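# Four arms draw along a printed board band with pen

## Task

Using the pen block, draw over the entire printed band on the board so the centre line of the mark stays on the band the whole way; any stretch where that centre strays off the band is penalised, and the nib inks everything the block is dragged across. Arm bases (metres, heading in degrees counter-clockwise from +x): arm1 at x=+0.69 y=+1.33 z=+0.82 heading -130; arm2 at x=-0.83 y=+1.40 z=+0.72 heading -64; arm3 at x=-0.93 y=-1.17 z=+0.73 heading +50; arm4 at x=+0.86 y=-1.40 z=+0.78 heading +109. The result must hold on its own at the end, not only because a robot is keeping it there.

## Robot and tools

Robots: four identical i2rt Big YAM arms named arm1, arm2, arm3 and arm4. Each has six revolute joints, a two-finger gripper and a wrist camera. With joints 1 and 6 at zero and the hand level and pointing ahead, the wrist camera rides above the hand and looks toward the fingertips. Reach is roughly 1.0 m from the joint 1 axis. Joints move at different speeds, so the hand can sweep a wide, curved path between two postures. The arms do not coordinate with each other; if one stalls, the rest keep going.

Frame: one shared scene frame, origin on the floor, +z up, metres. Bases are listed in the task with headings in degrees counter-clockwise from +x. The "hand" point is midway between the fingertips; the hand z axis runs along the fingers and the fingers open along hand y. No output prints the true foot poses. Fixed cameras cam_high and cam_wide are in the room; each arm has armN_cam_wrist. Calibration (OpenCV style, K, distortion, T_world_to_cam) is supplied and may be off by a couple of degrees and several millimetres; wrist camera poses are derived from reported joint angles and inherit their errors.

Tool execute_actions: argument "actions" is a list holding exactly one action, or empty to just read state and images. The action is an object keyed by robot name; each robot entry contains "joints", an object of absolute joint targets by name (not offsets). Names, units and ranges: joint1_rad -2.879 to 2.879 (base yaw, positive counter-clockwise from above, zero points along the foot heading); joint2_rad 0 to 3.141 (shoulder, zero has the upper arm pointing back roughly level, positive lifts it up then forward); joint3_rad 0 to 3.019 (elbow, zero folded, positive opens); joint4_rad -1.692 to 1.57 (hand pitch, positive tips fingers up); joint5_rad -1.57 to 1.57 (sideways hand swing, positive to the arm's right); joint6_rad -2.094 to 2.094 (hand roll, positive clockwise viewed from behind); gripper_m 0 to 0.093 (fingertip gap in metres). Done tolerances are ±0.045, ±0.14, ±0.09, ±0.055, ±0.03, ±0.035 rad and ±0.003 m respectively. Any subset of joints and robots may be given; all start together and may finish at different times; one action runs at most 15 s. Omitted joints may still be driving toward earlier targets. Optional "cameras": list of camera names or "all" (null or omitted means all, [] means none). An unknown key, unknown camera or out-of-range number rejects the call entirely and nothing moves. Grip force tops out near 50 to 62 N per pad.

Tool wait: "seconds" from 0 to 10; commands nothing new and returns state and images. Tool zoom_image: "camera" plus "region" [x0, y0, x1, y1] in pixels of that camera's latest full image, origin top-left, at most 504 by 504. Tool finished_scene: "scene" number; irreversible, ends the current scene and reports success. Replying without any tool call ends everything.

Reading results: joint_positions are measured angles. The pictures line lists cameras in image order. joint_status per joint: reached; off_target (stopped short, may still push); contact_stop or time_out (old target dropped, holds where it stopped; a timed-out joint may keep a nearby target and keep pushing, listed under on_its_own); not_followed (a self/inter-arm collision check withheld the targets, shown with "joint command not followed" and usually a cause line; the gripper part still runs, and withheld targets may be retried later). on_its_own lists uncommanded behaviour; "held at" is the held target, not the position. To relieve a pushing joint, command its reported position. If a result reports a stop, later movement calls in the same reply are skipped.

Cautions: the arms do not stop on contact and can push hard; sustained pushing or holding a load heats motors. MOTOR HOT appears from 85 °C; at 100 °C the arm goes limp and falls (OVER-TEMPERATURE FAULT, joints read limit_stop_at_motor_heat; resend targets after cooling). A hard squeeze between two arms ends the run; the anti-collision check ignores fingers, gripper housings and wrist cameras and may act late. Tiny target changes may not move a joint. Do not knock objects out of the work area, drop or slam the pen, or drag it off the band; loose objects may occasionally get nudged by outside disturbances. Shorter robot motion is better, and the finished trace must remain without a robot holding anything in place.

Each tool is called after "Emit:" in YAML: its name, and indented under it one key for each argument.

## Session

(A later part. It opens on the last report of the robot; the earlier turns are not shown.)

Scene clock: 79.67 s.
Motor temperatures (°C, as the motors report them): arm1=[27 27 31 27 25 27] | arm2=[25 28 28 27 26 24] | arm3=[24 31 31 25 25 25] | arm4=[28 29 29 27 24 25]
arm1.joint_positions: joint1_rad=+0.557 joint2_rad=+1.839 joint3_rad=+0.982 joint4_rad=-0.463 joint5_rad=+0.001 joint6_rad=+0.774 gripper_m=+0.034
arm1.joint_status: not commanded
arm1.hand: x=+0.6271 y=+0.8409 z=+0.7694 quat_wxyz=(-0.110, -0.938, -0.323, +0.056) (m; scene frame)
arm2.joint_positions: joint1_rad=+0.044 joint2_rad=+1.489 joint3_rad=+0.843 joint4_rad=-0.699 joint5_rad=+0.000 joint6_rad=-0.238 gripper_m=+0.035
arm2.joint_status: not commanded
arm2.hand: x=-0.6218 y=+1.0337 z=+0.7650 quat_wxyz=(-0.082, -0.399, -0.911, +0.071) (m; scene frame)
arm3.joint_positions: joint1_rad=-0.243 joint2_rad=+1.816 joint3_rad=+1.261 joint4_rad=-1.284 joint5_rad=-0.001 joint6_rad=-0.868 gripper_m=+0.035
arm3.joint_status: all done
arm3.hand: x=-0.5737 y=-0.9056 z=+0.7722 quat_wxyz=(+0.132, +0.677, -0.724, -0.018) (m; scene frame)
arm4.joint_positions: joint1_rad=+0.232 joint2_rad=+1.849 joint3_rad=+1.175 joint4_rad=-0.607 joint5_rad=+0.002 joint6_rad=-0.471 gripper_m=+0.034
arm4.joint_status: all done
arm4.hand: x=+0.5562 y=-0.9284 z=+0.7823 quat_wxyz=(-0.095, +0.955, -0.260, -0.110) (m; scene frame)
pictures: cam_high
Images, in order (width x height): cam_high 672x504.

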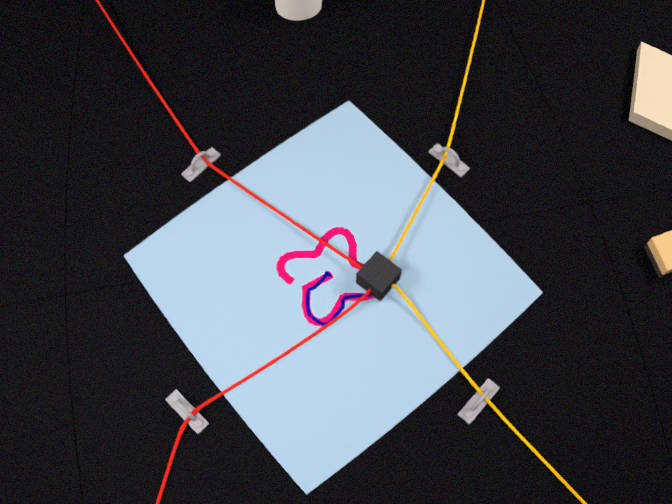

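Emit:
execute_actions:
  actions:
    - {"arm3":{"joints":{"joint4_rad":-1.319}},"arm4":{"joints":{"joint4_rad":-0.66}}}
  cameras: []

Emit:
execute_actions:
  actions:
    - {"arm4":{"joints":{"joint4_rad":-0.72}}}
  cameras: ["cam_high"]

Emit:
zoom_image:
  camera: "cam_high"
  region: [250, 200, 410, 360]

Scene clock: 82.10 s.
Motor temperatures (°C, as the motors report them): arm1=[27 27 31 27 25 27] | arm2=[25 28 28 27 26 24] | arm3=[24 31 31 25 25 25] | arm4=[28 29 29 27 24 25]
arm1.joint_positions: joint1_rad=+0.557 joint2_rad=+1.839 joint3_rad=+0.982 joint4_rad=-0.463 joint5_rad=+0.001 joint6_rad=+0.774 gripper_m=+0.034
arm1.joint_status: not commanded
arm1.hand: x=+0.6271 y=+0.8409 z=+0.7694 quat_wxyz=(-0.110, -0.938, -0.323, +0.056) (m; scene frame)
arm2.joint_positions: joint1_rad=+0.044 joint2_rad=+1.489 joint3_rad=+0.843 joint4_rad=-0.699 joint5_rad=+0.000 joint6_rad=-0.238 gripper_m=+0.035
arm2.joint_status: not commanded
arm2.hand: x=-0.6218 y=+1.0337 z=+0.7650 quat_wxyz=(-0.082, -0.399, -0.911, +0.071) (m; scene frame)
arm3.joint_positions: joint1_rad=-0.243 joint2_rad=+1.816 joint3_rad=+1.261 joint4_rad=-1.301 joint5_rad=-0.001 joint6_rad=-0.868 gripper_m=+0.035
arm3.joint_status: all done
arm3.hand: x=-0.5770 y=-0.9081 z=+0.7734 quat_wxyz=(+0.140, +0.676, -0.723, -0.019) (m; scene frame)
arm4.joint_positions: joint1_rad=+0.232 joint2_rad=+1.849 joint3_rad=+1.175 joint4_rad=-0.641 joint5_rad=+0.002 joint6_rad=-0.471 gripper_m=+0.034
arm4.joint_status: all done
arm4.hand: x=+0.5605 y=-0.9351 z=+0.7800 quat_wxyz=(-0.084, +0.957, -0.260, -0.098) (m; scene frame)
pictures: none
No camera images: the call's "cameras" was empty. Leave "cameras" out to get every camera's image.

Scene clock: 82.77 s.
Motor temperatures (°C, as the motors report them): arm1=[27 27 31 27 25 27] | arm2=[25 28 28 27 26 24] | arm3=[24 31 31 25 25 25] | arm4=[28 29 29 27 24 25]
arm1.joint_positions: joint1_rad=+0.557 joint2_rad=+1.839 joint3_rad=+0.982 joint4_rad=-0.463 joint5_rad=+0.001 joint6_rad=+0.774 gripper_m=+0.034
arm1.joint_status: not commanded
arm1.hand: x=+0.6271 y=+0.8409 z=+0.7694 quat_wxyz=(-0.110, -0.938, -0.323, +0.056) (m; scene frame)
arm2.joint_positions: joint1_rad=+0.044 joint2_rad=+1.489 joint3_rad=+0.843 joint4_rad=-0.699 joint5_rad=+0.000 joint6_rad=-0.238 gripper_m=+0.035
arm2.joint_status: not commanded
arm2.hand: x=-0.6218 y=+1.0337 z=+0.7650 quat_wxyz=(-0.082, -0.399, -0.911, +0.071) (m; scene frame)
arm3.joint_positions: joint1_rad=-0.243 joint2_rad=+1.816 joint3_rad=+1.261 joint4_rad=-1.304 joint5_rad=-0.001 joint6_rad=-0.868 gripper_m=+0.035
arm3.joint_status: not commanded
arm3.hand: x=-0.5775 y=-0.9085 z=+0.7736 quat_wxyz=(+0.142, +0.676, -0.723, -0.020) (m; scene frame)
arm4.joint_positions: joint1_rad=+0.232 joint2_rad=+1.849 joint3_rad=+1.175 joint4_rad=-0.698 joint5_rad=+0.002 joint6_rad=-0.471 gripper_m=+0.034
arm4.joint_status: all done
arm4.hand: x=+0.5679 y=-0.9466 z=+0.7768 quat_wxyz=(-0.065, +0.960, -0.261, -0.077) (m; scene frame)
pictures: cam_high
Images, in order (width x height): cam_high 672x504.

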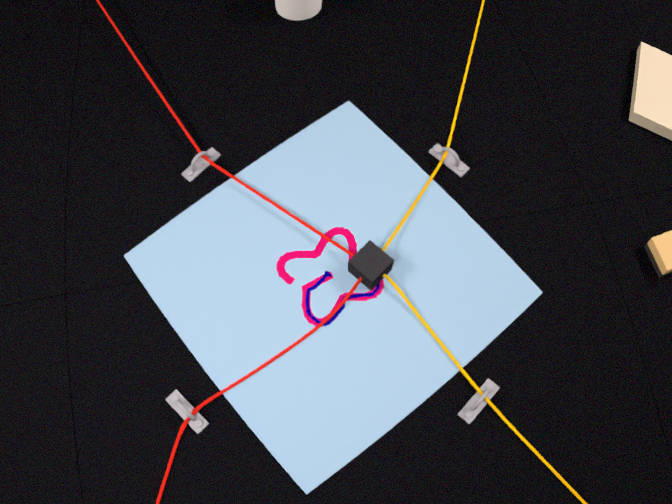

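Region (250, 200, 410, 360) of cam_high's 672x504 image, scaled by 3.150, with more detail than that image has.

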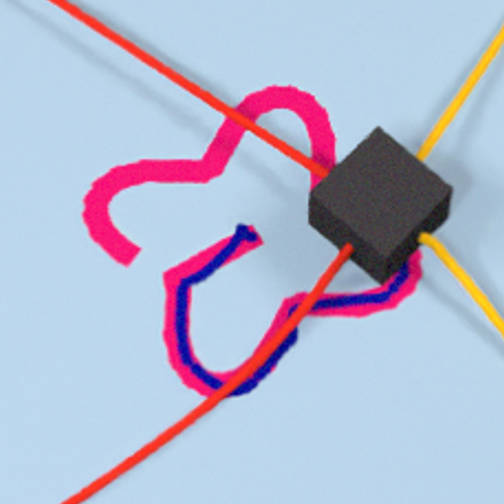

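Emit:
execute_actions:
  actions:
    - {"arm3":{"joints":{"joint4_rad":-1.26}},"arm1":{"joints":{"joint4_rad":-0.595}}}
  cameras: ["cam_high"]

Emit:
zoom_image:
  camera: "cam_high"
  region: [250, 200, 410, 360]

Scene clock: 85.60 s.
Motor temperatures (°C, as the motors report them): arm1=[27 27 31 27 25 27] | arm2=[25 28 28 27 26 24] | arm3=[24 31 31 25 25 25] | arm4=[28 29 29 27 24 25]
arm1.joint_positions: joint1_rad=+0.557 joint2_rad=+1.839 joint3_rad=+0.982 joint4_rad=-0.584 joint5_rad=+0.001 joint6_rad=+0.774 gripper_m=+0.034
arm1.joint_status: all done
arm1.hand: x=+0.6310 y=+0.8701 z=+0.7639 quat_wxyz=(-0.055, -0.944, -0.325, +0.029) (m; scene frame)
arm2.joint_positions: joint1_rad=+0.044 joint2_rad=+1.489 joint3_rad=+0.843 joint4_rad=-0.699 joint5_rad=+0.000 joint6_rad=-0.238 gripper_m=+0.035
arm2.joint_status: not commanded
arm2.hand: x=-0.6218 y=+1.0337 z=+0.7650 quat_wxyz=(-0.082, -0.399, -0.911, +0.071) (m; scene frame)
arm3.joint_positions: joint1_rad=-0.243 joint2_rad=+1.816 joint3_rad=+1.261 joint4_rad=-1.268 joint5_rad=-0.001 joint6_rad=-0.868 gripper_m=+0.035
arm3.joint_status: all done
arm3.hand: x=-0.5708 y=-0.9035 z=+0.7713 quat_wxyz=(+0.124, +0.677, -0.725, -0.017) (m; scene frame)
arm4.joint_positions: joint1_rad=+0.232 joint2_rad=+1.849 joint3_rad=+1.175 joint4_rad=-0.702 joint5_rad=+0.002 joint6_rad=-0.471 gripper_m=+0.034
arm4.joint_status: not commanded
arm4.hand: x=+0.5684 y=-0.9475 z=+0.7766 quat_wxyz=(-0.064, +0.960, -0.261, -0.075) (m; scene frame)
pictures: cam_high
Images, in order (width x height): cam_high 672x504.

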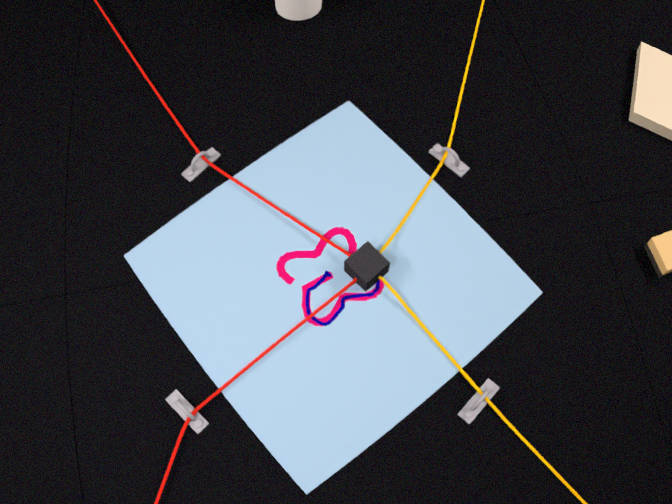

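Region (250, 200, 410, 360) of cam_high's 672x504 image, scaled by 3.150, with more detail than that image has.

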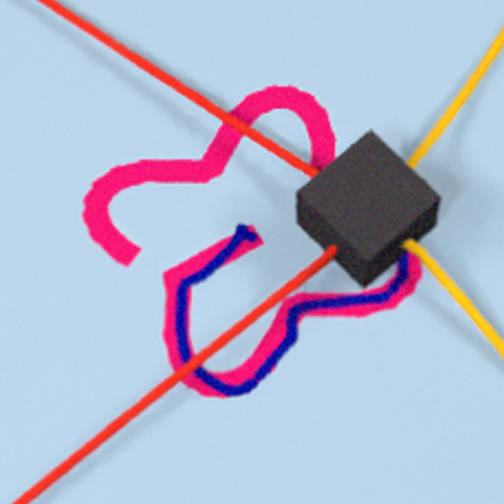

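Emit:
execute_actions:
  actions:
    - {"arm4":{"joints":{"joint4_rad":-0.805}}}
  cameras: ["cam_high"]

Emit:
zoom_image:
  camera: "cam_high"
  region: [250, 200, 410, 360]

Scene clock: 87.70 s.
Motor temperatures (°C, as the motors report them): arm1=[27 27 31 27 25 27] | arm2=[25 28 28 27 26 24] | arm3=[24 31 31 25 25 25] | arm4=[28 29 29 27 24 25]
arm1.joint_positions: joint1_rad=+0.557 joint2_rad=+1.839 joint3_rad=+0.982 joint4_rad=-0.587 joint5_rad=+0.001 joint6_rad=+0.774 gripper_m=+0.034
arm1.joint_status: not commanded
arm1.hand: x=+0.6311 y=+0.8706 z=+0.7639 quat_wxyz=(-0.054, -0.944, -0.325, +0.028) (m; scene frame)
arm2.joint_positions: joint1_rad=+0.044 joint2_rad=+1.489 joint3_rad=+0.843 joint4_rad=-0.699 joint5_rad=+0.000 joint6_rad=-0.238 gripper_m=+0.035
arm2.joint_status: not commanded
arm2.hand: x=-0.6218 y=+1.0337 z=+0.7650 quat_wxyz=(-0.082, -0.399, -0.911, +0.071) (m; scene frame)
arm3.joint_positions: joint1_rad=-0.243 joint2_rad=+1.816 joint3_rad=+1.261 joint4_rad=-1.268 joint5_rad=-0.001 joint6_rad=-0.868 gripper_m=+0.035
arm3.joint_status: not commanded
arm3.hand: x=-0.5708 y=-0.9035 z=+0.7713 quat_wxyz=(+0.124, +0.677, -0.725, -0.017) (m; scene frame)
arm4.joint_positions: joint1_rad=+0.232 joint2_rad=+1.849 joint3_rad=+1.175 joint4_rad=-0.784 joint5_rad=+0.002 joint6_rad=-0.471 gripper_m=+0.034
arm4.joint_status: all done
arm4.hand: x=+0.5792 y=-0.9643 z=+0.7735 quat_wxyz=(-0.036, +0.963, -0.262, -0.045) (m; scene frame)
pictures: cam_high
Images, in order (width x height): cam_high 672x504.

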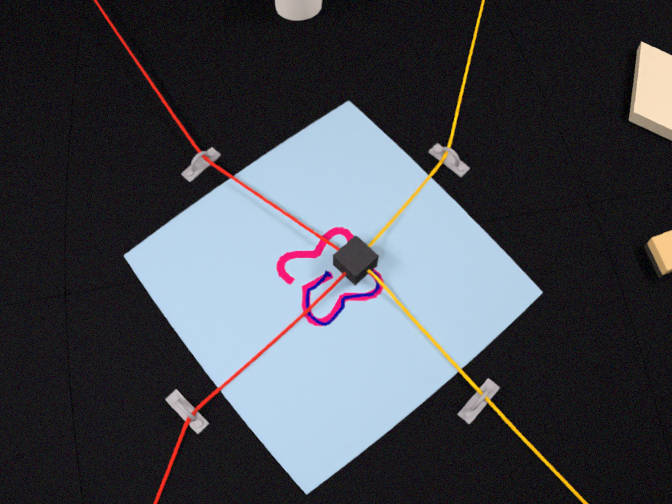

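Region (250, 200, 410, 360) of cam_high's 672x504 image, scaled by 3.150, with more detail than that image has.

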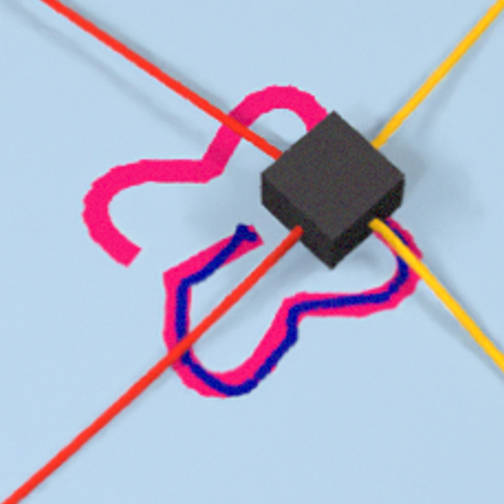

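Emit:
execute_actions:
  actions:
    - {"arm4":{"joints":{"joint4_rad":-0.826}},"arm1":{"joints":{"joint4_rad":-0.45}},"arm3":{"joints":{"joint4_rad":-1.292}}}
  cameras: []

Emit:
execute_actions:
  actions:
    - {"arm4":{"joints":{"joint4_rad":-0.85}},"arm3":{"joints":{"joint4_rad":-1.335}}}
  cameras: ["cam_high"]

Emit:
zoom_image:
  camera: "cam_high"
  region: [250, 200, 410, 360]

Scene clock: 90.10 s.
Motor temperatures (°C, as the motors report them): arm1=[27 27 31 27 25 27] | arm2=[25 28 28 27 26 24] | arm3=[24 32 31 25 25 25] | arm4=[28 29 29 27 24 25]
arm1.joint_positions: joint1_rad=+0.557 joint2_rad=+1.839 joint3_rad=+0.982 joint4_rad=-0.463 joint5_rad=+0.001 joint6_rad=+0.774 gripper_m=+0.034
arm1.joint_status: all done
arm1.hand: x=+0.6271 y=+0.8409 z=+0.7694 quat_wxyz=(-0.110, -0.938, -0.323, +0.056) (m; scene frame)
arm2.joint_positions: joint1_rad=+0.044 joint2_rad=+1.489 joint3_rad=+0.843 joint4_rad=-0.699 joint5_rad=+0.000 joint6_rad=-0.238 gripper_m=+0.035
arm2.joint_status: not commanded
arm2.hand: x=-0.6218 y=+1.0337 z=+0.7650 quat_wxyz=(-0.082, -0.399, -0.911, +0.071) (m; scene frame)
arm3.joint_positions: joint1_rad=-0.243 joint2_rad=+1.816 joint3_rad=+1.261 joint4_rad=-1.278 joint5_rad=-0.001 joint6_rad=-0.868 gripper_m=+0.035
arm3.joint_status: all done
arm3.hand: x=-0.5725 y=-0.9048 z=+0.7719 quat_wxyz=(+0.129, +0.677, -0.725, -0.018) (m; scene frame)
arm4.joint_positions: joint1_rad=+0.232 joint2_rad=+1.849 joint3_rad=+1.175 joint4_rad=-0.805 joint5_rad=+0.002 joint6_rad=-0.471 gripper_m=+0.034
arm4.joint_status: all done
arm4.hand: x=+0.5818 y=-0.9684 z=+0.7730 quat_wxyz=(-0.029, +0.964, -0.262, -0.037) (m; scene frame)
pictures: none
No camera images: the call's "cameras" was empty. Leave "cameras" out to get every camera's image.

Scene clock: 90.77 s.
Motor temperatures (°C, as the motors report them): arm1=[27 27 31 27 25 27] | arm2=[25 28 28 27 26 24] | arm3=[24 32 31 25 25 25] | arm4=[28 29 29 27 24 25]
arm1.joint_positions: joint1_rad=+0.557 joint2_rad=+1.839 joint3_rad=+0.982 joint4_rad=-0.463 joint5_rad=+0.001 joint6_rad=+0.774 gripper_m=+0.034
arm1.joint_status: not commanded
arm1.hand: x=+0.6271 y=+0.8409 z=+0.7694 quat_wxyz=(-0.110, -0.938, -0.323, +0.056) (m; scene frame)
arm2.joint_positions: joint1_rad=+0.044 joint2_rad=+1.489 joint3_rad=+0.843 joint4_rad=-0.699 joint5_rad=+0.000 joint6_rad=-0.238 gripper_m=+0.035
arm2.joint_status: not commanded
arm2.hand: x=-0.6218 y=+1.0337 z=+0.7650 quat_wxyz=(-0.082, -0.399, -0.911, +0.071) (m; scene frame)
arm3.joint_positions: joint1_rad=-0.243 joint2_rad=+1.816 joint3_rad=+1.261 joint4_rad=-1.315 joint5_rad=-0.001 joint6_rad=-0.868 gripper_m=+0.035
arm3.joint_status: all done
arm3.hand: x=-0.5796 y=-0.9100 z=+0.7744 quat_wxyz=(+0.147, +0.675, -0.723, -0.020) (m; scene frame)
arm4.joint_positions: joint1_rad=+0.232 joint2_rad=+1.849 joint3_rad=+1.175 joint4_rad=-0.831 joint5_rad=+0.002 joint6_rad=-0.471 gripper_m=+0.034
arm4.joint_status: all done
arm4.hand: x=+0.5853 y=-0.9739 z=+0.7725 quat_wxyz=(-0.020, +0.965, -0.262, -0.028) (m; scene frame)
pictures: cam_high
Images, in order (width x height): cam_high 672x504.

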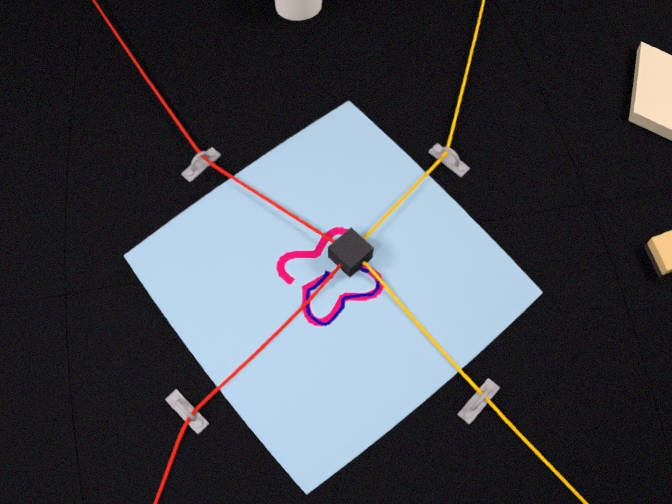

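Region (250, 200, 410, 360) of cam_high's 672x504 image, scaled by 3.150, with more detail than that image has.

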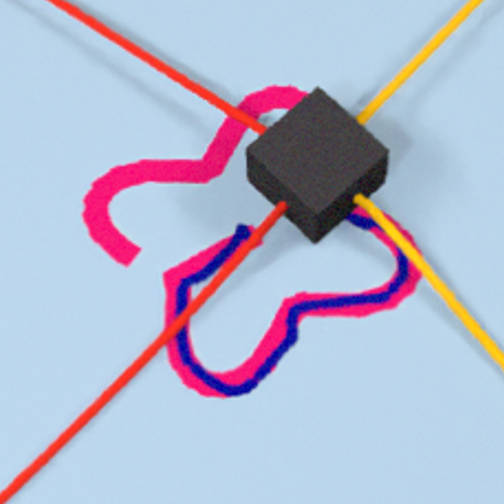

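Emit:
execute_actions:
  actions:
    - {"arm4":{"joints":{"joint4_rad":-0.873}},"arm3":{"joints":{"joint4_rad":-1.397}}}
  cameras: ["cam_high"]

Emit:
zoom_image:
  camera: "cam_high"
  region: [250, 200, 410, 360]

Scene clock: 92.63 s.
Motor temperatures (°C, as the motors report them): arm1=[27 27 31 27 25 27] | arm2=[25 28 28 27 26 24] | arm3=[24 32 31 25 25 25] | arm4=[28 29 29 27 24 25]
arm1.joint_positions: joint1_rad=+0.557 joint2_rad=+1.839 joint3_rad=+0.982 joint4_rad=-0.463 joint5_rad=+0.001 joint6_rad=+0.774 gripper_m=+0.034
arm1.joint_status: not commanded
arm1.hand: x=+0.6271 y=+0.8409 z=+0.7694 quat_wxyz=(-0.110, -0.938, -0.323, +0.056) (m; scene frame)
arm2.joint_positions: joint1_rad=+0.044 joint2_rad=+1.489 joint3_rad=+0.843 joint4_rad=-0.699 joint5_rad=+0.000 joint6_rad=-0.238 gripper_m=+0.035
arm2.joint_status: not commanded
arm2.hand: x=-0.6218 y=+1.0337 z=+0.7650 quat_wxyz=(-0.082, -0.399, -0.911, +0.071) (m; scene frame)
arm3.joint_positions: joint1_rad=-0.243 joint2_rad=+1.816 joint3_rad=+1.261 joint4_rad=-1.373 joint5_rad=-0.001 joint6_rad=-0.868 gripper_m=+0.035
arm3.joint_status: all done
arm3.hand: x=-0.5905 y=-0.9180 z=+0.7790 quat_wxyz=(+0.176, +0.672, -0.719, -0.023) (m; scene frame)
arm4.joint_positions: joint1_rad=+0.232 joint2_rad=+1.849 joint3_rad=+1.175 joint4_rad=-0.855 joint5_rad=+0.002 joint6_rad=-0.471 gripper_m=+0.034
arm4.joint_status: all done
arm4.hand: x=+0.5885 y=-0.9789 z=+0.7721 quat_wxyz=(-0.012, +0.965, -0.262, -0.018) (m; scene frame)
pictures: cam_high
Images, in order (width x height): cam_high 672x504.

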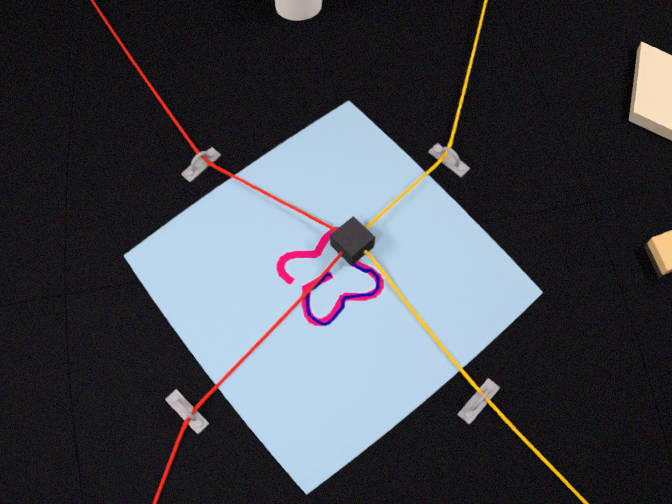

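Region (250, 200, 410, 360) of cam_high's 672x504 image, scaled by 3.150, with more detail than that image has.

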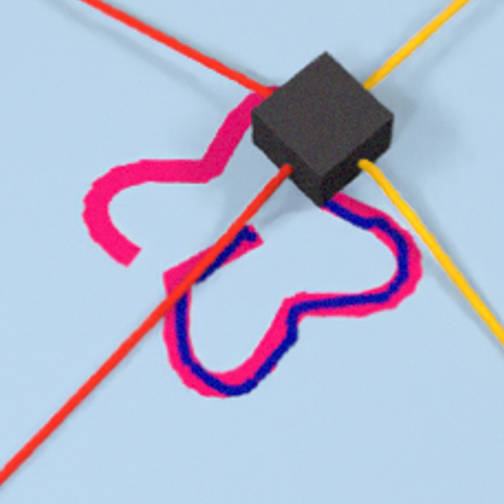

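Emit:
execute_actions:
  actions:
    - {"arm4":{"joints":{"joint4_rad":-0.923}},"arm3":{"joints":{"joint4_rad":-1.423}}}
  cameras: ["cam_high"]

Emit:
zoom_image:
  camera: "cam_high"
  region: [250, 200, 410, 360]

Scene clock: 94.37 s.
Motor temperatures (°C, as the motors report them): arm1=[27 27 31 27 25 27] | arm2=[25 28 28 27 26 24] | arm3=[24 32 31 25 25 25] | arm4=[28 29 29 27 24 25]
arm1.joint_positions: joint1_rad=+0.557 joint2_rad=+1.839 joint3_rad=+0.982 joint4_rad=-0.463 joint5_rad=+0.001 joint6_rad=+0.774 gripper_m=+0.034
arm1.joint_status: not commanded
arm1.hand: x=+0.6271 y=+0.8409 z=+0.7694 quat_wxyz=(-0.110, -0.938, -0.323, +0.056) (m; scene frame)
arm2.joint_positions: joint1_rad=+0.044 joint2_rad=+1.489 joint3_rad=+0.843 joint4_rad=-0.699 joint5_rad=+0.000 joint6_rad=-0.238 gripper_m=+0.035
arm2.joint_status: not commanded
arm2.hand: x=-0.6218 y=+1.0337 z=+0.7650 quat_wxyz=(-0.082, -0.399, -0.911, +0.071) (m; scene frame)
arm3.joint_positions: joint1_rad=-0.243 joint2_rad=+1.816 joint3_rad=+1.261 joint4_rad=-1.402 joint5_rad=-0.001 joint6_rad=-0.868 gripper_m=+0.035
arm3.joint_status: all done
arm3.hand: x=-0.5959 y=-0.9220 z=+0.7816 quat_wxyz=(+0.190, +0.670, -0.717, -0.025) (m; scene frame)
arm4.joint_positions: joint1_rad=+0.232 joint2_rad=+1.849 joint3_rad=+1.175 joint4_rad=-0.903 joint5_rad=+0.002 joint6_rad=-0.471 gripper_m=+0.034
arm4.joint_status: all done
arm4.hand: x=+0.5948 y=-0.9887 z=+0.7719 quat_wxyz=(+0.004, +0.965, -0.262, -0.001) (m; scene frame)
pictures: cam_high
Images, in order (width x height): cam_high 672x504.

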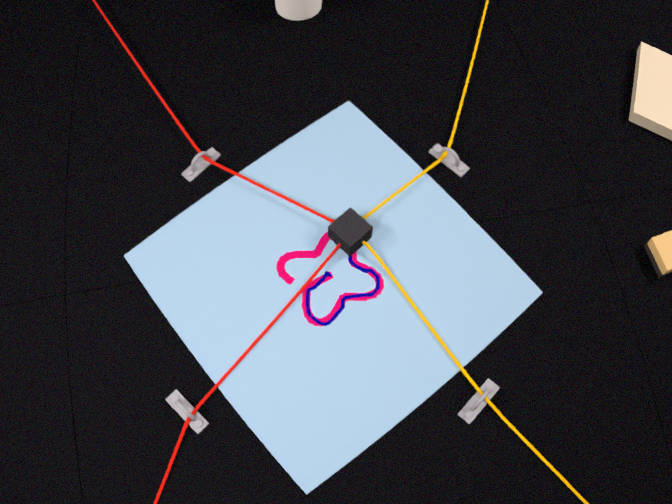

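Region (250, 200, 410, 360) of cam_high's 672x504 image, scaled by 3.150, with more detail than that image has.

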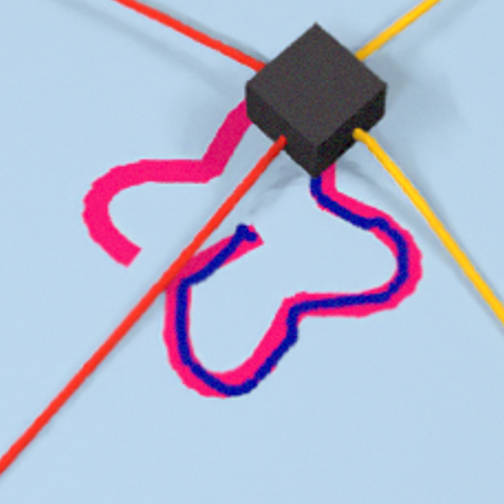

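Emit:
execute_actions:
  actions:
    - {"arm4":{"joints":{"joint4_rad":-0.946}}}
  cameras: []

Emit:
execute_actions:
  actions:
    - {"arm3":{"joints":{"joint4_rad":-0.88}},"arm1":{"joints":{"joint4_rad":-0.505}}}
  cameras: []

Emit:
execute_actions:
  actions:
    - {"arm4":{"joints":{"joint4_rad":-0.985}}}
  cameras: ["cam_high"]

Emit:
zoom_image:
  camera: "cam_high"
  region: [250, 200, 410, 360]

Scene clock: 97.20 s.
Motor temperatures (°C, as the motors report them): arm1=[27 27 31 27 25 27] | arm2=[25 28 28 27 26 24] | arm3=[24 32 31 25 25 25] | arm4=[28 29 29 27 24 25]
arm1.joint_positions: joint1_rad=+0.557 joint2_rad=+1.839 joint3_rad=+0.982 joint4_rad=-0.463 joint5_rad=+0.001 joint6_rad=+0.774 gripper_m=+0.034
arm1.joint_status: not commanded
arm1.hand: x=+0.6271 y=+0.8409 z=+0.7694 quat_wxyz=(-0.110, -0.938, -0.323, +0.056) (m; scene frame)
arm2.joint_positions: joint1_rad=+0.044 joint2_rad=+1.489 joint3_rad=+0.843 joint4_rad=-0.699 joint5_rad=+0.000 joint6_rad=-0.238 gripper_m=+0.035
arm2.joint_status: not commanded
arm2.hand: x=-0.6218 y=+1.0337 z=+0.7650 quat_wxyz=(-0.082, -0.399, -0.911, +0.071) (m; scene frame)
arm3.joint_positions: joint1_rad=-0.243 joint2_rad=+1.816 joint3_rad=+1.261 joint4_rad=-1.402 joint5_rad=-0.001 joint6_rad=-0.868 gripper_m=+0.035
arm3.joint_status: not commanded
arm3.hand: x=-0.5959 y=-0.9220 z=+0.7816 quat_wxyz=(+0.190, +0.670, -0.717, -0.025) (m; scene frame)
arm4.joint_positions: joint1_rad=+0.232 joint2_rad=+1.849 joint3_rad=+1.175 joint4_rad=-0.922 joint5_rad=+0.002 joint6_rad=-0.471 gripper_m=+0.034
arm4.joint_status: all done
arm4.hand: x=+0.5974 y=-0.9927 z=+0.7720 quat_wxyz=(+0.010, +0.965, -0.262, +0.006) (m; scene frame)
pictures: none
No camera images: the call's "cameras" was empty. Leave "cameras" out to get every camera's image.

Scene clock: 98.43 s.
Motor temperatures (°C, as the motors report them): arm1=[27 27 31 27 25 27] | arm2=[25 28 28 27 26 24] | arm3=[24 32 31 25 25 25] | arm4=[28 29 29 27 24 25]
arm1.joint_positions: joint1_rad=+0.557 joint2_rad=+1.839 joint3_rad=+0.982 joint4_rad=-0.494 joint5_rad=+0.001 joint6_rad=+0.774 gripper_m=+0.034
arm1.joint_status: all done
arm1.hand: x=+0.6281 y=+0.8484 z=+0.7677 quat_wxyz=(-0.096, -0.940, -0.323, +0.049) (m; scene frame)
arm2.joint_positions: joint1_rad=+0.044 joint2_rad=+1.489 joint3_rad=+0.843 joint4_rad=-0.699 joint5_rad=+0.000 joint6_rad=-0.238 gripper_m=+0.035
arm2.joint_status: not commanded
arm2.hand: x=-0.6218 y=+1.0337 z=+0.7650 quat_wxyz=(-0.082, -0.399, -0.911, +0.071) (m; scene frame)
arm3.joint_positions: joint1_rad=-0.243 joint2_rad=+1.816 joint3_rad=+1.261 joint4_rad=-0.893 joint5_rad=-0.001 joint6_rad=-0.868 gripper_m=+0.035
arm3.joint_status: all done
arm3.hand: x=-0.4971 y=-0.8493 z=+0.7653 quat_wxyz=(-0.062, +0.681, -0.730, +0.004) (m; scene frame)
arm4.joint_positions: joint1_rad=+0.232 joint2_rad=+1.849 joint3_rad=+1.175 joint4_rad=-0.927 joint5_rad=+0.002 joint6_rad=-0.471 gripper_m=+0.034
arm4.joint_status: not commanded
arm4.hand: x=+0.5981 y=-0.9938 z=+0.7720 quat_wxyz=(+0.012, +0.965, -0.262, +0.008) (m; scene frame)
pictures: none
No camera images: the call's "cameras" was empty. Leave "cameras" out to get every camera's image.

Scene clock: 99.03 s.
Motor temperatures (°C, as the motors report them): arm1=[27 27 31 27 25 27] | arm2=[25 28 28 27 26 24] | arm3=[24 32 31 25 25 25] | arm4=[28 29 29 27 24 25]
arm1.joint_positions: joint1_rad=+0.557 joint2_rad=+1.839 joint3_rad=+0.982 joint4_rad=-0.496 joint5_rad=+0.001 joint6_rad=+0.774 gripper_m=+0.034
arm1.joint_status: not commanded
arm1.hand: x=+0.6281 y=+0.8489 z=+0.7676 quat_wxyz=(-0.095, -0.940, -0.323, +0.049) (m; scene frame)
arm2.joint_positions: joint1_rad=+0.044 joint2_rad=+1.489 joint3_rad=+0.843 joint4_rad=-0.699 joint5_rad=+0.000 joint6_rad=-0.238 gripper_m=+0.035
arm2.joint_status: not commanded
arm2.hand: x=-0.6218 y=+1.0337 z=+0.7650 quat_wxyz=(-0.082, -0.399, -0.911, +0.071) (m; scene frame)
arm3.joint_positions: joint1_rad=-0.243 joint2_rad=+1.816 joint3_rad=+1.261 joint4_rad=-0.893 joint5_rad=-0.001 joint6_rad=-0.868 gripper_m=+0.035
arm3.joint_status: not commanded
arm3.hand: x=-0.4971 y=-0.8493 z=+0.7653 quat_wxyz=(-0.062, +0.681, -0.730, +0.004) (m; scene frame)
arm4.joint_positions: joint1_rad=+0.232 joint2_rad=+1.849 joint3_rad=+1.175 joint4_rad=-0.962 joint5_rad=+0.002 joint6_rad=-0.471 gripper_m=+0.034
arm4.joint_status: all done
arm4.hand: x=+0.6027 y=-1.0010 z=+0.7724 quat_wxyz=(+0.024, +0.965, -0.261, +0.021) (m; scene frame)
pictures: cam_high
Images, in order (width x height): cam_high 672x504.

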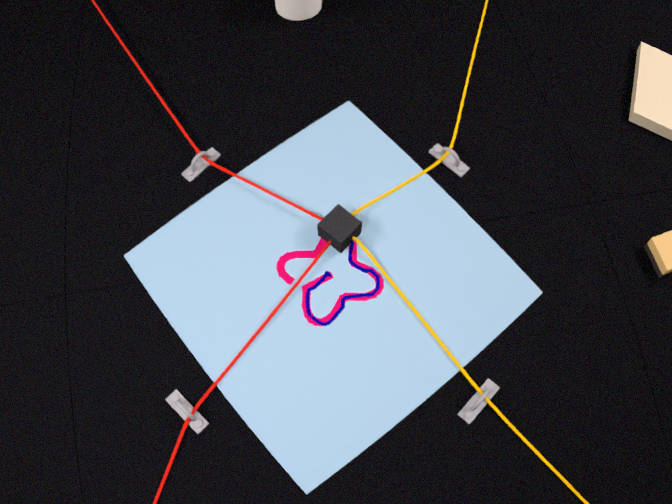

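Region (250, 200, 410, 360) of cam_high's 672x504 image, scaled by 3.150, with more detail than that image has.

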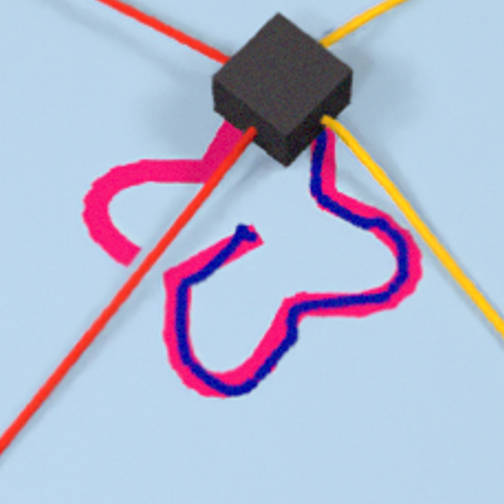

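Emit:
execute_actions:
  actions:
    - {"arm4":{"joints":{"joint4_rad":-1.01}},"arm1":{"joints":{"joint4_rad":-0.516}}}
  cameras: []

Emit:
execute_actions:
  actions:
    - {"arm4":{"joints":{"joint4_rad":-1.018}},"arm1":{"joints":{"joint4_rad":-0.56}}}
  cameras: ["cam_high"]

Emit:
zoom_image:
  camera: "cam_high"
  region: [250, 200, 410, 360]

Scene clock: 102.37 s.
Motor temperatures (°C, as the motors report them): arm1=[27 27 32 27 25 27] | arm2=[25 28 28 27 26 24] | arm3=[24 32 31 25 25 25] | arm4=[28 29 29 27 24 25]
arm1.joint_positions: joint1_rad=+0.557 joint2_rad=+1.839 joint3_rad=+0.982 joint4_rad=-0.507 joint5_rad=+0.001 joint6_rad=+0.774 gripper_m=+0.034
arm1.joint_status: all done
arm1.hand: x=+0.6285 y=+0.8515 z=+0.7670 quat_wxyz=(-0.090, -0.941, -0.324, +0.046) (m; scene frame)
arm2.joint_positions: joint1_rad=+0.044 joint2_rad=+1.489 joint3_rad=+0.843 joint4_rad=-0.699 joint5_rad=+0.000 joint6_rad=-0.238 gripper_m=+0.035
arm2.joint_status: not commanded
arm2.hand: x=-0.6218 y=+1.0337 z=+0.7650 quat_wxyz=(-0.082, -0.399, -0.911, +0.071) (m; scene frame)
arm3.joint_positions: joint1_rad=-0.243 joint2_rad=+1.816 joint3_rad=+1.261 joint4_rad=-0.893 joint5_rad=-0.001 joint6_rad=-0.868 gripper_m=+0.035
arm3.joint_status: not commanded
arm3.hand: x=-0.4971 y=-0.8493 z=+0.7653 quat_wxyz=(-0.062, +0.681, -0.730, +0.004) (m; scene frame)
arm4.joint_positions: joint1_rad=+0.232 joint2_rad=+1.849 joint3_rad=+1.175 joint4_rad=-0.987 joint5_rad=+0.002 joint6_rad=-0.471 gripper_m=+0.034
arm4.joint_status: all done
arm4.hand: x=+0.6060 y=-1.0061 z=+0.7729 quat_wxyz=(+0.032, +0.964, -0.261, +0.030) (m; scene frame)
pictures: none
No camera images: the call's "cameras" was empty. Leave "cameras" out to get every camera's image.

Scene clock: 103.00 s.
Motor temperatures (°C, as the motors report them): arm1=[27 27 32 27 25 27] | arm2=[25 28 28 27 26 24] | arm3=[24 32 31 25 25 25] | arm4=[28 29 29 27 24 25]
arm1.joint_positions: joint1_rad=+0.557 joint2_rad=+1.839 joint3_rad=+0.982 joint4_rad=-0.548 joint5_rad=+0.001 joint6_rad=+0.774 gripper_m=+0.034
arm1.joint_status: all done
arm1.hand: x=+0.6298 y=+0.8612 z=+0.7652 quat_wxyz=(-0.072, -0.943, -0.324, +0.037) (m; scene frame)
arm2.joint_positions: joint1_rad=+0.044 joint2_rad=+1.489 joint3_rad=+0.843 joint4_rad=-0.699 joint5_rad=+0.000 joint6_rad=-0.238 gripper_m=+0.035
arm2.joint_status: not commanded
arm2.hand: x=-0.6218 y=+1.0337 z=+0.7650 quat_wxyz=(-0.082, -0.399, -0.911, +0.071) (m; scene frame)
arm3.joint_positions: joint1_rad=-0.243 joint2_rad=+1.816 joint3_rad=+1.261 joint4_rad=-0.893 joint5_rad=-0.001 joint6_rad=-0.868 gripper_m=+0.035
arm3.joint_status: not commanded
arm3.hand: x=-0.4971 y=-0.8493 z=+0.7653 quat_wxyz=(-0.062, +0.681, -0.730, +0.004) (m; scene frame)
arm4.joint_positions: joint1_rad=+0.232 joint2_rad=+1.849 joint3_rad=+1.175 joint4_rad=-1.000 joint5_rad=+0.002 joint6_rad=-0.471 gripper_m=+0.034
arm4.joint_status: all done
arm4.hand: x=+0.6077 y=-1.0088 z=+0.7732 quat_wxyz=(+0.036, +0.964, -0.261, +0.035) (m; scene frame)
pictures: cam_high
Images, in order (width x height): cam_high 672x504.

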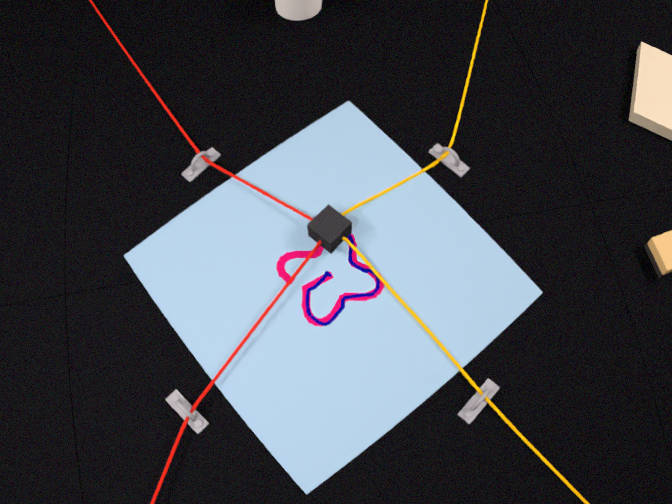

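Region (250, 200, 410, 360) of cam_high's 672x504 image, scaled by 3.150, with more detail than that image has.

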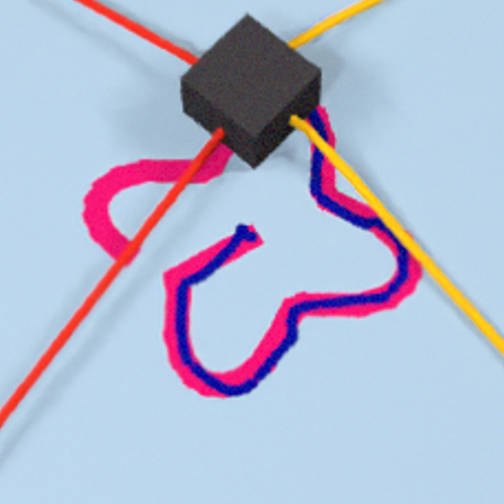

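Emit:
execute_actions:
  actions:
    - {"arm4":{"joints":{"joint4_rad":-0.955}},"arm1":{"joints":{"joint4_rad":-0.65}},"arm2":{"joints":{"joint4_rad":-0.78}}}
  cameras: ["cam_high"]

Emit:
zoom_image:
  camera: "cam_high"
  region: [250, 200, 410, 360]

Scene clock: 105.30 s.
Motor temperatures (°C, as the motors report them): arm1=[27 27 32 27 25 27] | arm2=[25 28 28 27 26 24] | arm3=[24 32 31 25 25 25] | arm4=[28 29 28 27 24 25]
arm1.joint_positions: joint1_rad=+0.557 joint2_rad=+1.839 joint3_rad=+0.982 joint4_rad=-0.635 joint5_rad=+0.001 joint6_rad=+0.774 gripper_m=+0.034
arm1.joint_status: all done
arm1.hand: x=+0.6325 y=+0.8823 z=+0.7627 quat_wxyz=(-0.033, -0.945, -0.325, +0.018) (m; scene frame)
arm2.joint_positions: joint1_rad=+0.044 joint2_rad=+1.489 joint3_rad=+0.843 joint4_rad=-0.766 joint5_rad=+0.000 joint6_rad=-0.238 gripper_m=+0.035
arm2.joint_status: all done
arm2.hand: x=-0.6298 y=+1.0478 z=+0.7620 quat_wxyz=(-0.056, -0.400, -0.913, +0.050) (m; scene frame)
arm3.joint_positions: joint1_rad=-0.243 joint2_rad=+1.816 joint3_rad=+1.261 joint4_rad=-0.893 joint5_rad=-0.001 joint6_rad=-0.868 gripper_m=+0.035
arm3.joint_status: not commanded
arm3.hand: x=-0.4971 y=-0.8493 z=+0.7653 quat_wxyz=(-0.062, +0.681, -0.730, +0.004) (m; scene frame)
arm4.joint_positions: joint1_rad=+0.232 joint2_rad=+1.849 joint3_rad=+1.175 joint4_rad=-0.969 joint5_rad=+0.002 joint6_rad=-0.471 gripper_m=+0.034
arm4.joint_status: all done
arm4.hand: x=+0.6037 y=-1.0025 z=+0.7725 quat_wxyz=(+0.026, +0.965, -0.261, +0.024) (m; scene frame)
pictures: cam_high
Images, in order (width x height): cam_high 672x504.

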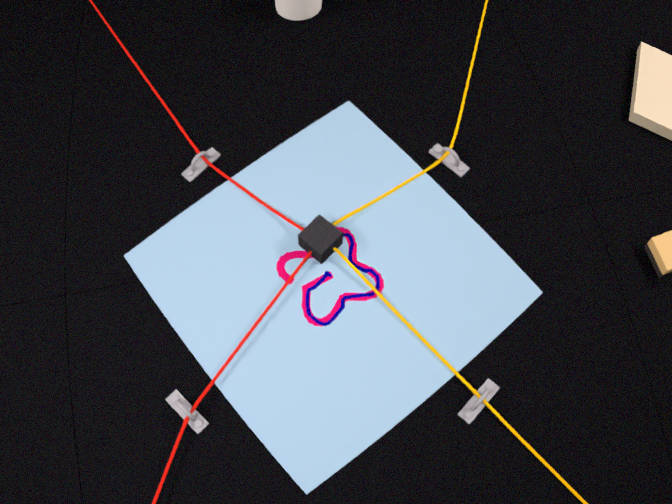

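Region (250, 200, 410, 360) of cam_high's 672x504 image, scaled by 3.150, with more detail than that image has.

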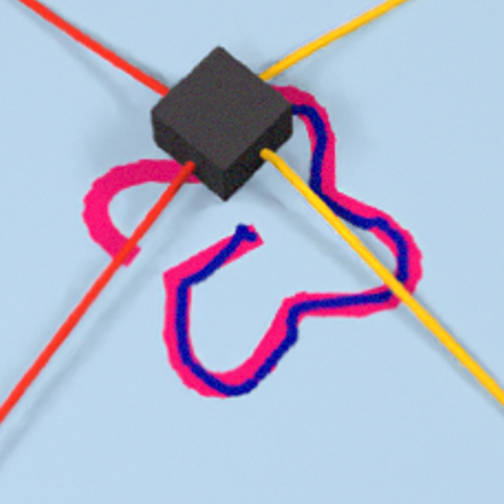

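Emit:
execute_actions:
  actions:
    - {"arm1":{"joints":{"joint4_rad":-0.71}},"arm2":{"joints":{"joint4_rad":-0.815}}}
  cameras: ["cam_high"]

Emit:
zoom_image:
  camera: "cam_high"
  region: [250, 200, 410, 360]

Scene clock: 107.00 s.
Motor temperatures (°C, as the motors report them): arm1=[27 27 32 27 25 27] | arm2=[25 28 28 27 26 24] | arm3=[24 32 31 25 25 25] | arm4=[28 29 28 27 24 25]
arm1.joint_positions: joint1_rad=+0.557 joint2_rad=+1.839 joint3_rad=+0.982 joint4_rad=-0.695 joint5_rad=+0.001 joint6_rad=+0.774 gripper_m=+0.034
arm1.joint_status: all done
arm1.hand: x=+0.6345 y=+0.8971 z=+0.7621 quat_wxyz=(-0.006, -0.946, -0.325, +0.004) (m; scene frame)
arm2.joint_positions: joint1_rad=+0.044 joint2_rad=+1.489 joint3_rad=+0.843 joint4_rad=-0.800 joint5_rad=+0.000 joint6_rad=-0.238 gripper_m=+0.035
arm2.joint_status: all done
arm2.hand: x=-0.6338 y=+1.0551 z=+0.7609 quat_wxyz=(-0.042, -0.400, -0.914, +0.040) (m; scene frame)
arm3.joint_positions: joint1_rad=-0.243 joint2_rad=+1.816 joint3_rad=+1.261 joint4_rad=-0.893 joint5_rad=-0.001 joint6_rad=-0.868 gripper_m=+0.035
arm3.joint_status: not commanded
arm3.hand: x=-0.4971 y=-0.8493 z=+0.7653 quat_wxyz=(-0.062, +0.681, -0.730, +0.004) (m; scene frame)
arm4.joint_positions: joint1_rad=+0.232 joint2_rad=+1.849 joint3_rad=+1.175 joint4_rad=-0.969 joint5_rad=+0.002 joint6_rad=-0.471 gripper_m=+0.034
arm4.joint_status: not commanded
arm4.hand: x=+0.6037 y=-1.0025 z=+0.7725 quat_wxyz=(+0.026, +0.965, -0.261, +0.024) (m; scene frame)
pictures: cam_high
Images, in order (width x height): cam_high 672x504.

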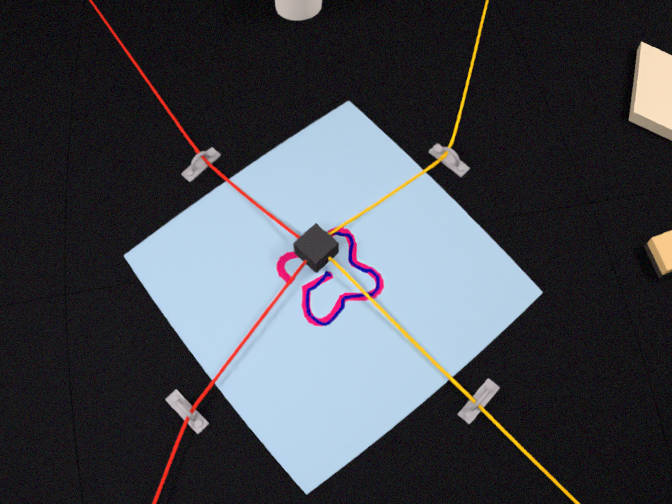

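Region (250, 200, 410, 360) of cam_high's 672x504 image, scaled by 3.150, with more detail than that image has.

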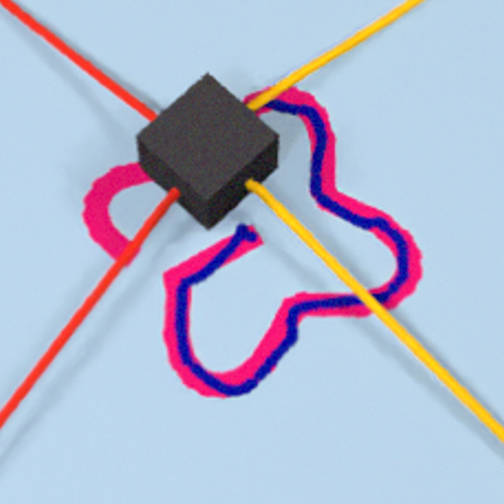

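Emit:
execute_actions:
  actions:
    - {"arm4":{"joints":{"joint4_rad":-1.0}},"arm2":{"joints":{"joint4_rad":-0.66}}}
  cameras: []

Emit:
execute_actions:
  actions:
    - {"arm4":{"joints":{"joint4_rad":-1.05}},"arm1":{"joints":{"joint4_rad":-0.762}}}
  cameras: ["cam_high"]

Emit:
zoom_image:
  camera: "cam_high"
  region: [250, 200, 410, 360]

Scene clock: 110.30 s.
Motor temperatures (°C, as the motors report them): arm1=[27 27 32 27 25 27] | arm2=[25 29 28 27 26 24] | arm3=[24 32 31 25 25 25] | arm4=[28 29 28 27 24 25]
arm1.joint_positions: joint1_rad=+0.557 joint2_rad=+1.839 joint3_rad=+0.982 joint4_rad=-0.695 joint5_rad=+0.001 joint6_rad=+0.774 gripper_m=+0.034
arm1.joint_status: not commanded
arm1.hand: x=+0.6345 y=+0.8971 z=+0.7621 quat_wxyz=(-0.006, -0.946, -0.325, +0.004) (m; scene frame)
arm2.joint_positions: joint1_rad=+0.044 joint2_rad=+1.489 joint3_rad=+0.843 joint4_rad=-0.680 joint5_rad=+0.000 joint6_rad=-0.238 gripper_m=+0.035
arm2.joint_status: all done
arm2.hand: x=-0.6196 y=+1.0296 z=+0.7661 quat_wxyz=(-0.090, -0.398, -0.910, +0.076) (m; scene frame)
arm3.joint_positions: joint1_rad=-0.243 joint2_rad=+1.816 joint3_rad=+1.261 joint4_rad=-0.893 joint5_rad=-0.001 joint6_rad=-0.868 gripper_m=+0.035
arm3.joint_status: not commanded
arm3.hand: x=-0.4971 y=-0.8493 z=+0.7653 quat_wxyz=(-0.062, +0.681, -0.730, +0.004) (m; scene frame)
arm4.joint_positions: joint1_rad=+0.232 joint2_rad=+1.849 joint3_rad=+1.175 joint4_rad=-0.983 joint5_rad=+0.002 joint6_rad=-0.471 gripper_m=+0.034
arm4.joint_status: all done
arm4.hand: x=+0.6055 y=-1.0053 z=+0.7728 quat_wxyz=(+0.031, +0.964, -0.261, +0.029) (m; scene frame)
pictures: none
No camera images: the call's "cameras" was empty. Leave "cameras" out to get every camera's image.

Scene clock: 110.97 s.
Motor temperatures (°C, as the motors report them): arm1=[27 27 32 27 25 27] | arm2=[25 29 28 27 26 24] | arm3=[24 32 31 25 25 25] | arm4=[28 29 28 27 24 25]
arm1.joint_positions: joint1_rad=+0.557 joint2_rad=+1.839 joint3_rad=+0.982 joint4_rad=-0.749 joint5_rad=+0.001 joint6_rad=+0.774 gripper_m=+0.034
arm1.joint_status: all done
arm1.hand: x=+0.6362 y=+0.9101 z=+0.7622 quat_wxyz=(+0.018, -0.946, -0.325, -0.008) (m; scene frame)
arm2.joint_positions: joint1_rad=+0.044 joint2_rad=+1.489 joint3_rad=+0.843 joint4_rad=-0.680 joint5_rad=+0.000 joint6_rad=-0.238 gripper_m=+0.035
arm2.joint_status: not commanded
arm2.hand: x=-0.6196 y=+1.0296 z=+0.7661 quat_wxyz=(-0.090, -0.398, -0.910, +0.076) (m; scene frame)
arm3.joint_positions: joint1_rad=-0.243 joint2_rad=+1.816 joint3_rad=+1.261 joint4_rad=-0.893 joint5_rad=-0.001 joint6_rad=-0.868 gripper_m=+0.035
arm3.joint_status: not commanded
arm3.hand: x=-0.4971 y=-0.8493 z=+0.7653 quat_wxyz=(-0.062, +0.681, -0.730, +0.004) (m; scene frame)
arm4.joint_positions: joint1_rad=+0.232 joint2_rad=+1.849 joint3_rad=+1.175 joint4_rad=-1.030 joint5_rad=+0.002 joint6_rad=-0.471 gripper_m=+0.034
arm4.joint_status: all done
arm4.hand: x=+0.6117 y=-1.0151 z=+0.7741 quat_wxyz=(+0.046, +0.963, -0.261, +0.046) (m; scene frame)
pictures: cam_high
Images, in order (width x height): cam_high 672x504.

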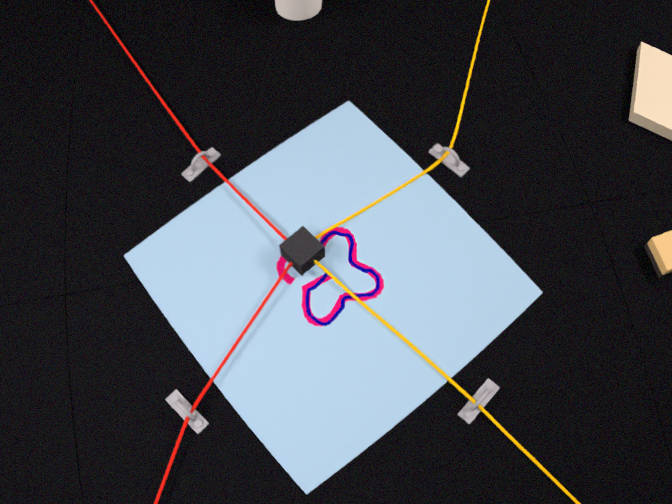

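Region (250, 200, 410, 360) of cam_high's 672x504 image, scaled by 3.150, with more detail than that image has.

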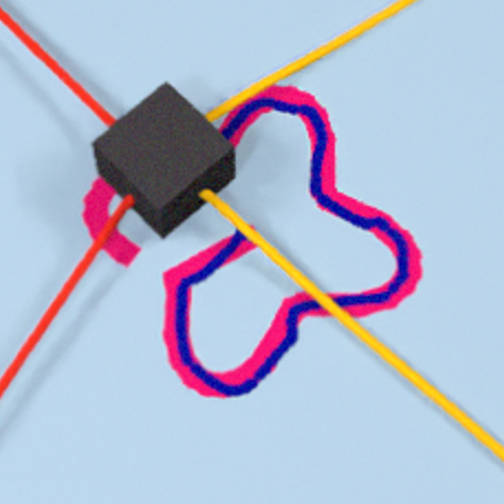

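Emit:
execute_actions:
  actions:
    - {"arm4":{"joints":{"joint4_rad":-1.10}},"arm1":{"joints":{"joint4_rad":-0.80}}}
  cameras: ["cam_high"]

Emit:
zoom_image:
  camera: "cam_high"
  region: [250, 200, 410, 360]

Scene clock: 112.77 s.
Motor temperatures (°C, as the motors report them): arm1=[27 27 32 27 25 27] | arm2=[25 29 28 27 26 24] | arm3=[24 32 32 25 25 25] | arm4=[28 29 28 27 24 25]
arm1.joint_positions: joint1_rad=+0.557 joint2_rad=+1.839 joint3_rad=+0.982 joint4_rad=-0.787 joint5_rad=+0.001 joint6_rad=+0.774 gripper_m=+0.034
arm1.joint_status: all done
arm1.hand: x=+0.6375 y=+0.9193 z=+0.7628 quat_wxyz=(+0.035, -0.945, -0.325, -0.017) (m; scene frame)
arm2.joint_positions: joint1_rad=+0.044 joint2_rad=+1.489 joint3_rad=+0.843 joint4_rad=-0.680 joint5_rad=+0.000 joint6_rad=-0.238 gripper_m=+0.035
arm2.joint_status: not commanded
arm2.hand: x=-0.6196 y=+1.0296 z=+0.7661 quat_wxyz=(-0.090, -0.398, -0.910, +0.076) (m; scene frame)
arm3.joint_positions: joint1_rad=-0.243 joint2_rad=+1.816 joint3_rad=+1.261 joint4_rad=-0.893 joint5_rad=-0.001 joint6_rad=-0.868 gripper_m=+0.035
arm3.joint_status: not commanded
arm3.hand: x=-0.4971 y=-0.8493 z=+0.7653 quat_wxyz=(-0.062, +0.681, -0.730, +0.004) (m; scene frame)
arm4.joint_positions: joint1_rad=+0.232 joint2_rad=+1.849 joint3_rad=+1.175 joint4_rad=-1.078 joint5_rad=+0.002 joint6_rad=-0.471 gripper_m=+0.034
arm4.joint_status: all done
arm4.hand: x=+0.6180 y=-1.0247 z=+0.7759 quat_wxyz=(+0.062, +0.961, -0.260, +0.064) (m; scene frame)
pictures: cam_high
Images, in order (width x height): cam_high 672x504.

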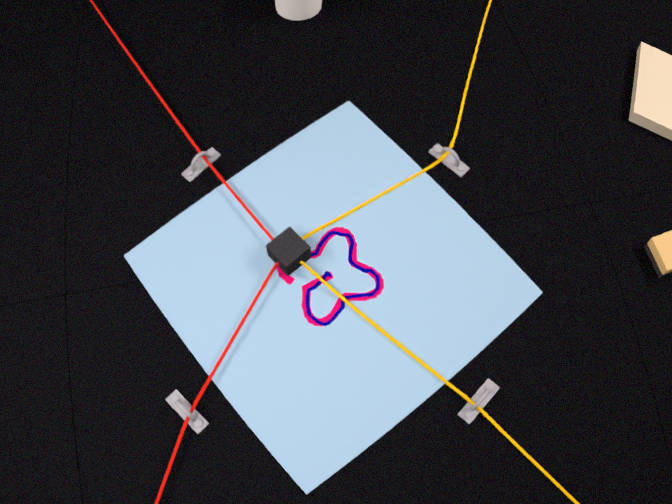

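Region (250, 200, 410, 360) of cam_high's 672x504 image, scaled by 3.150, with more detail than that image has.

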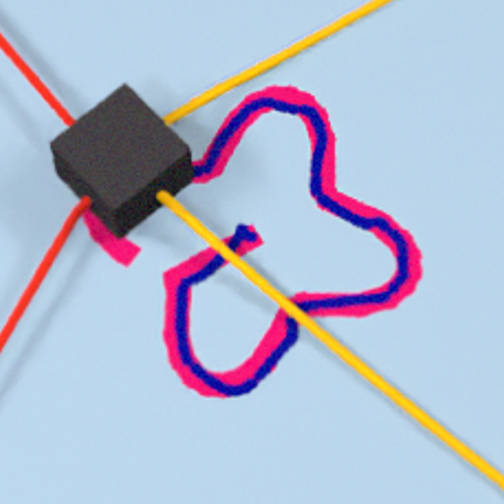

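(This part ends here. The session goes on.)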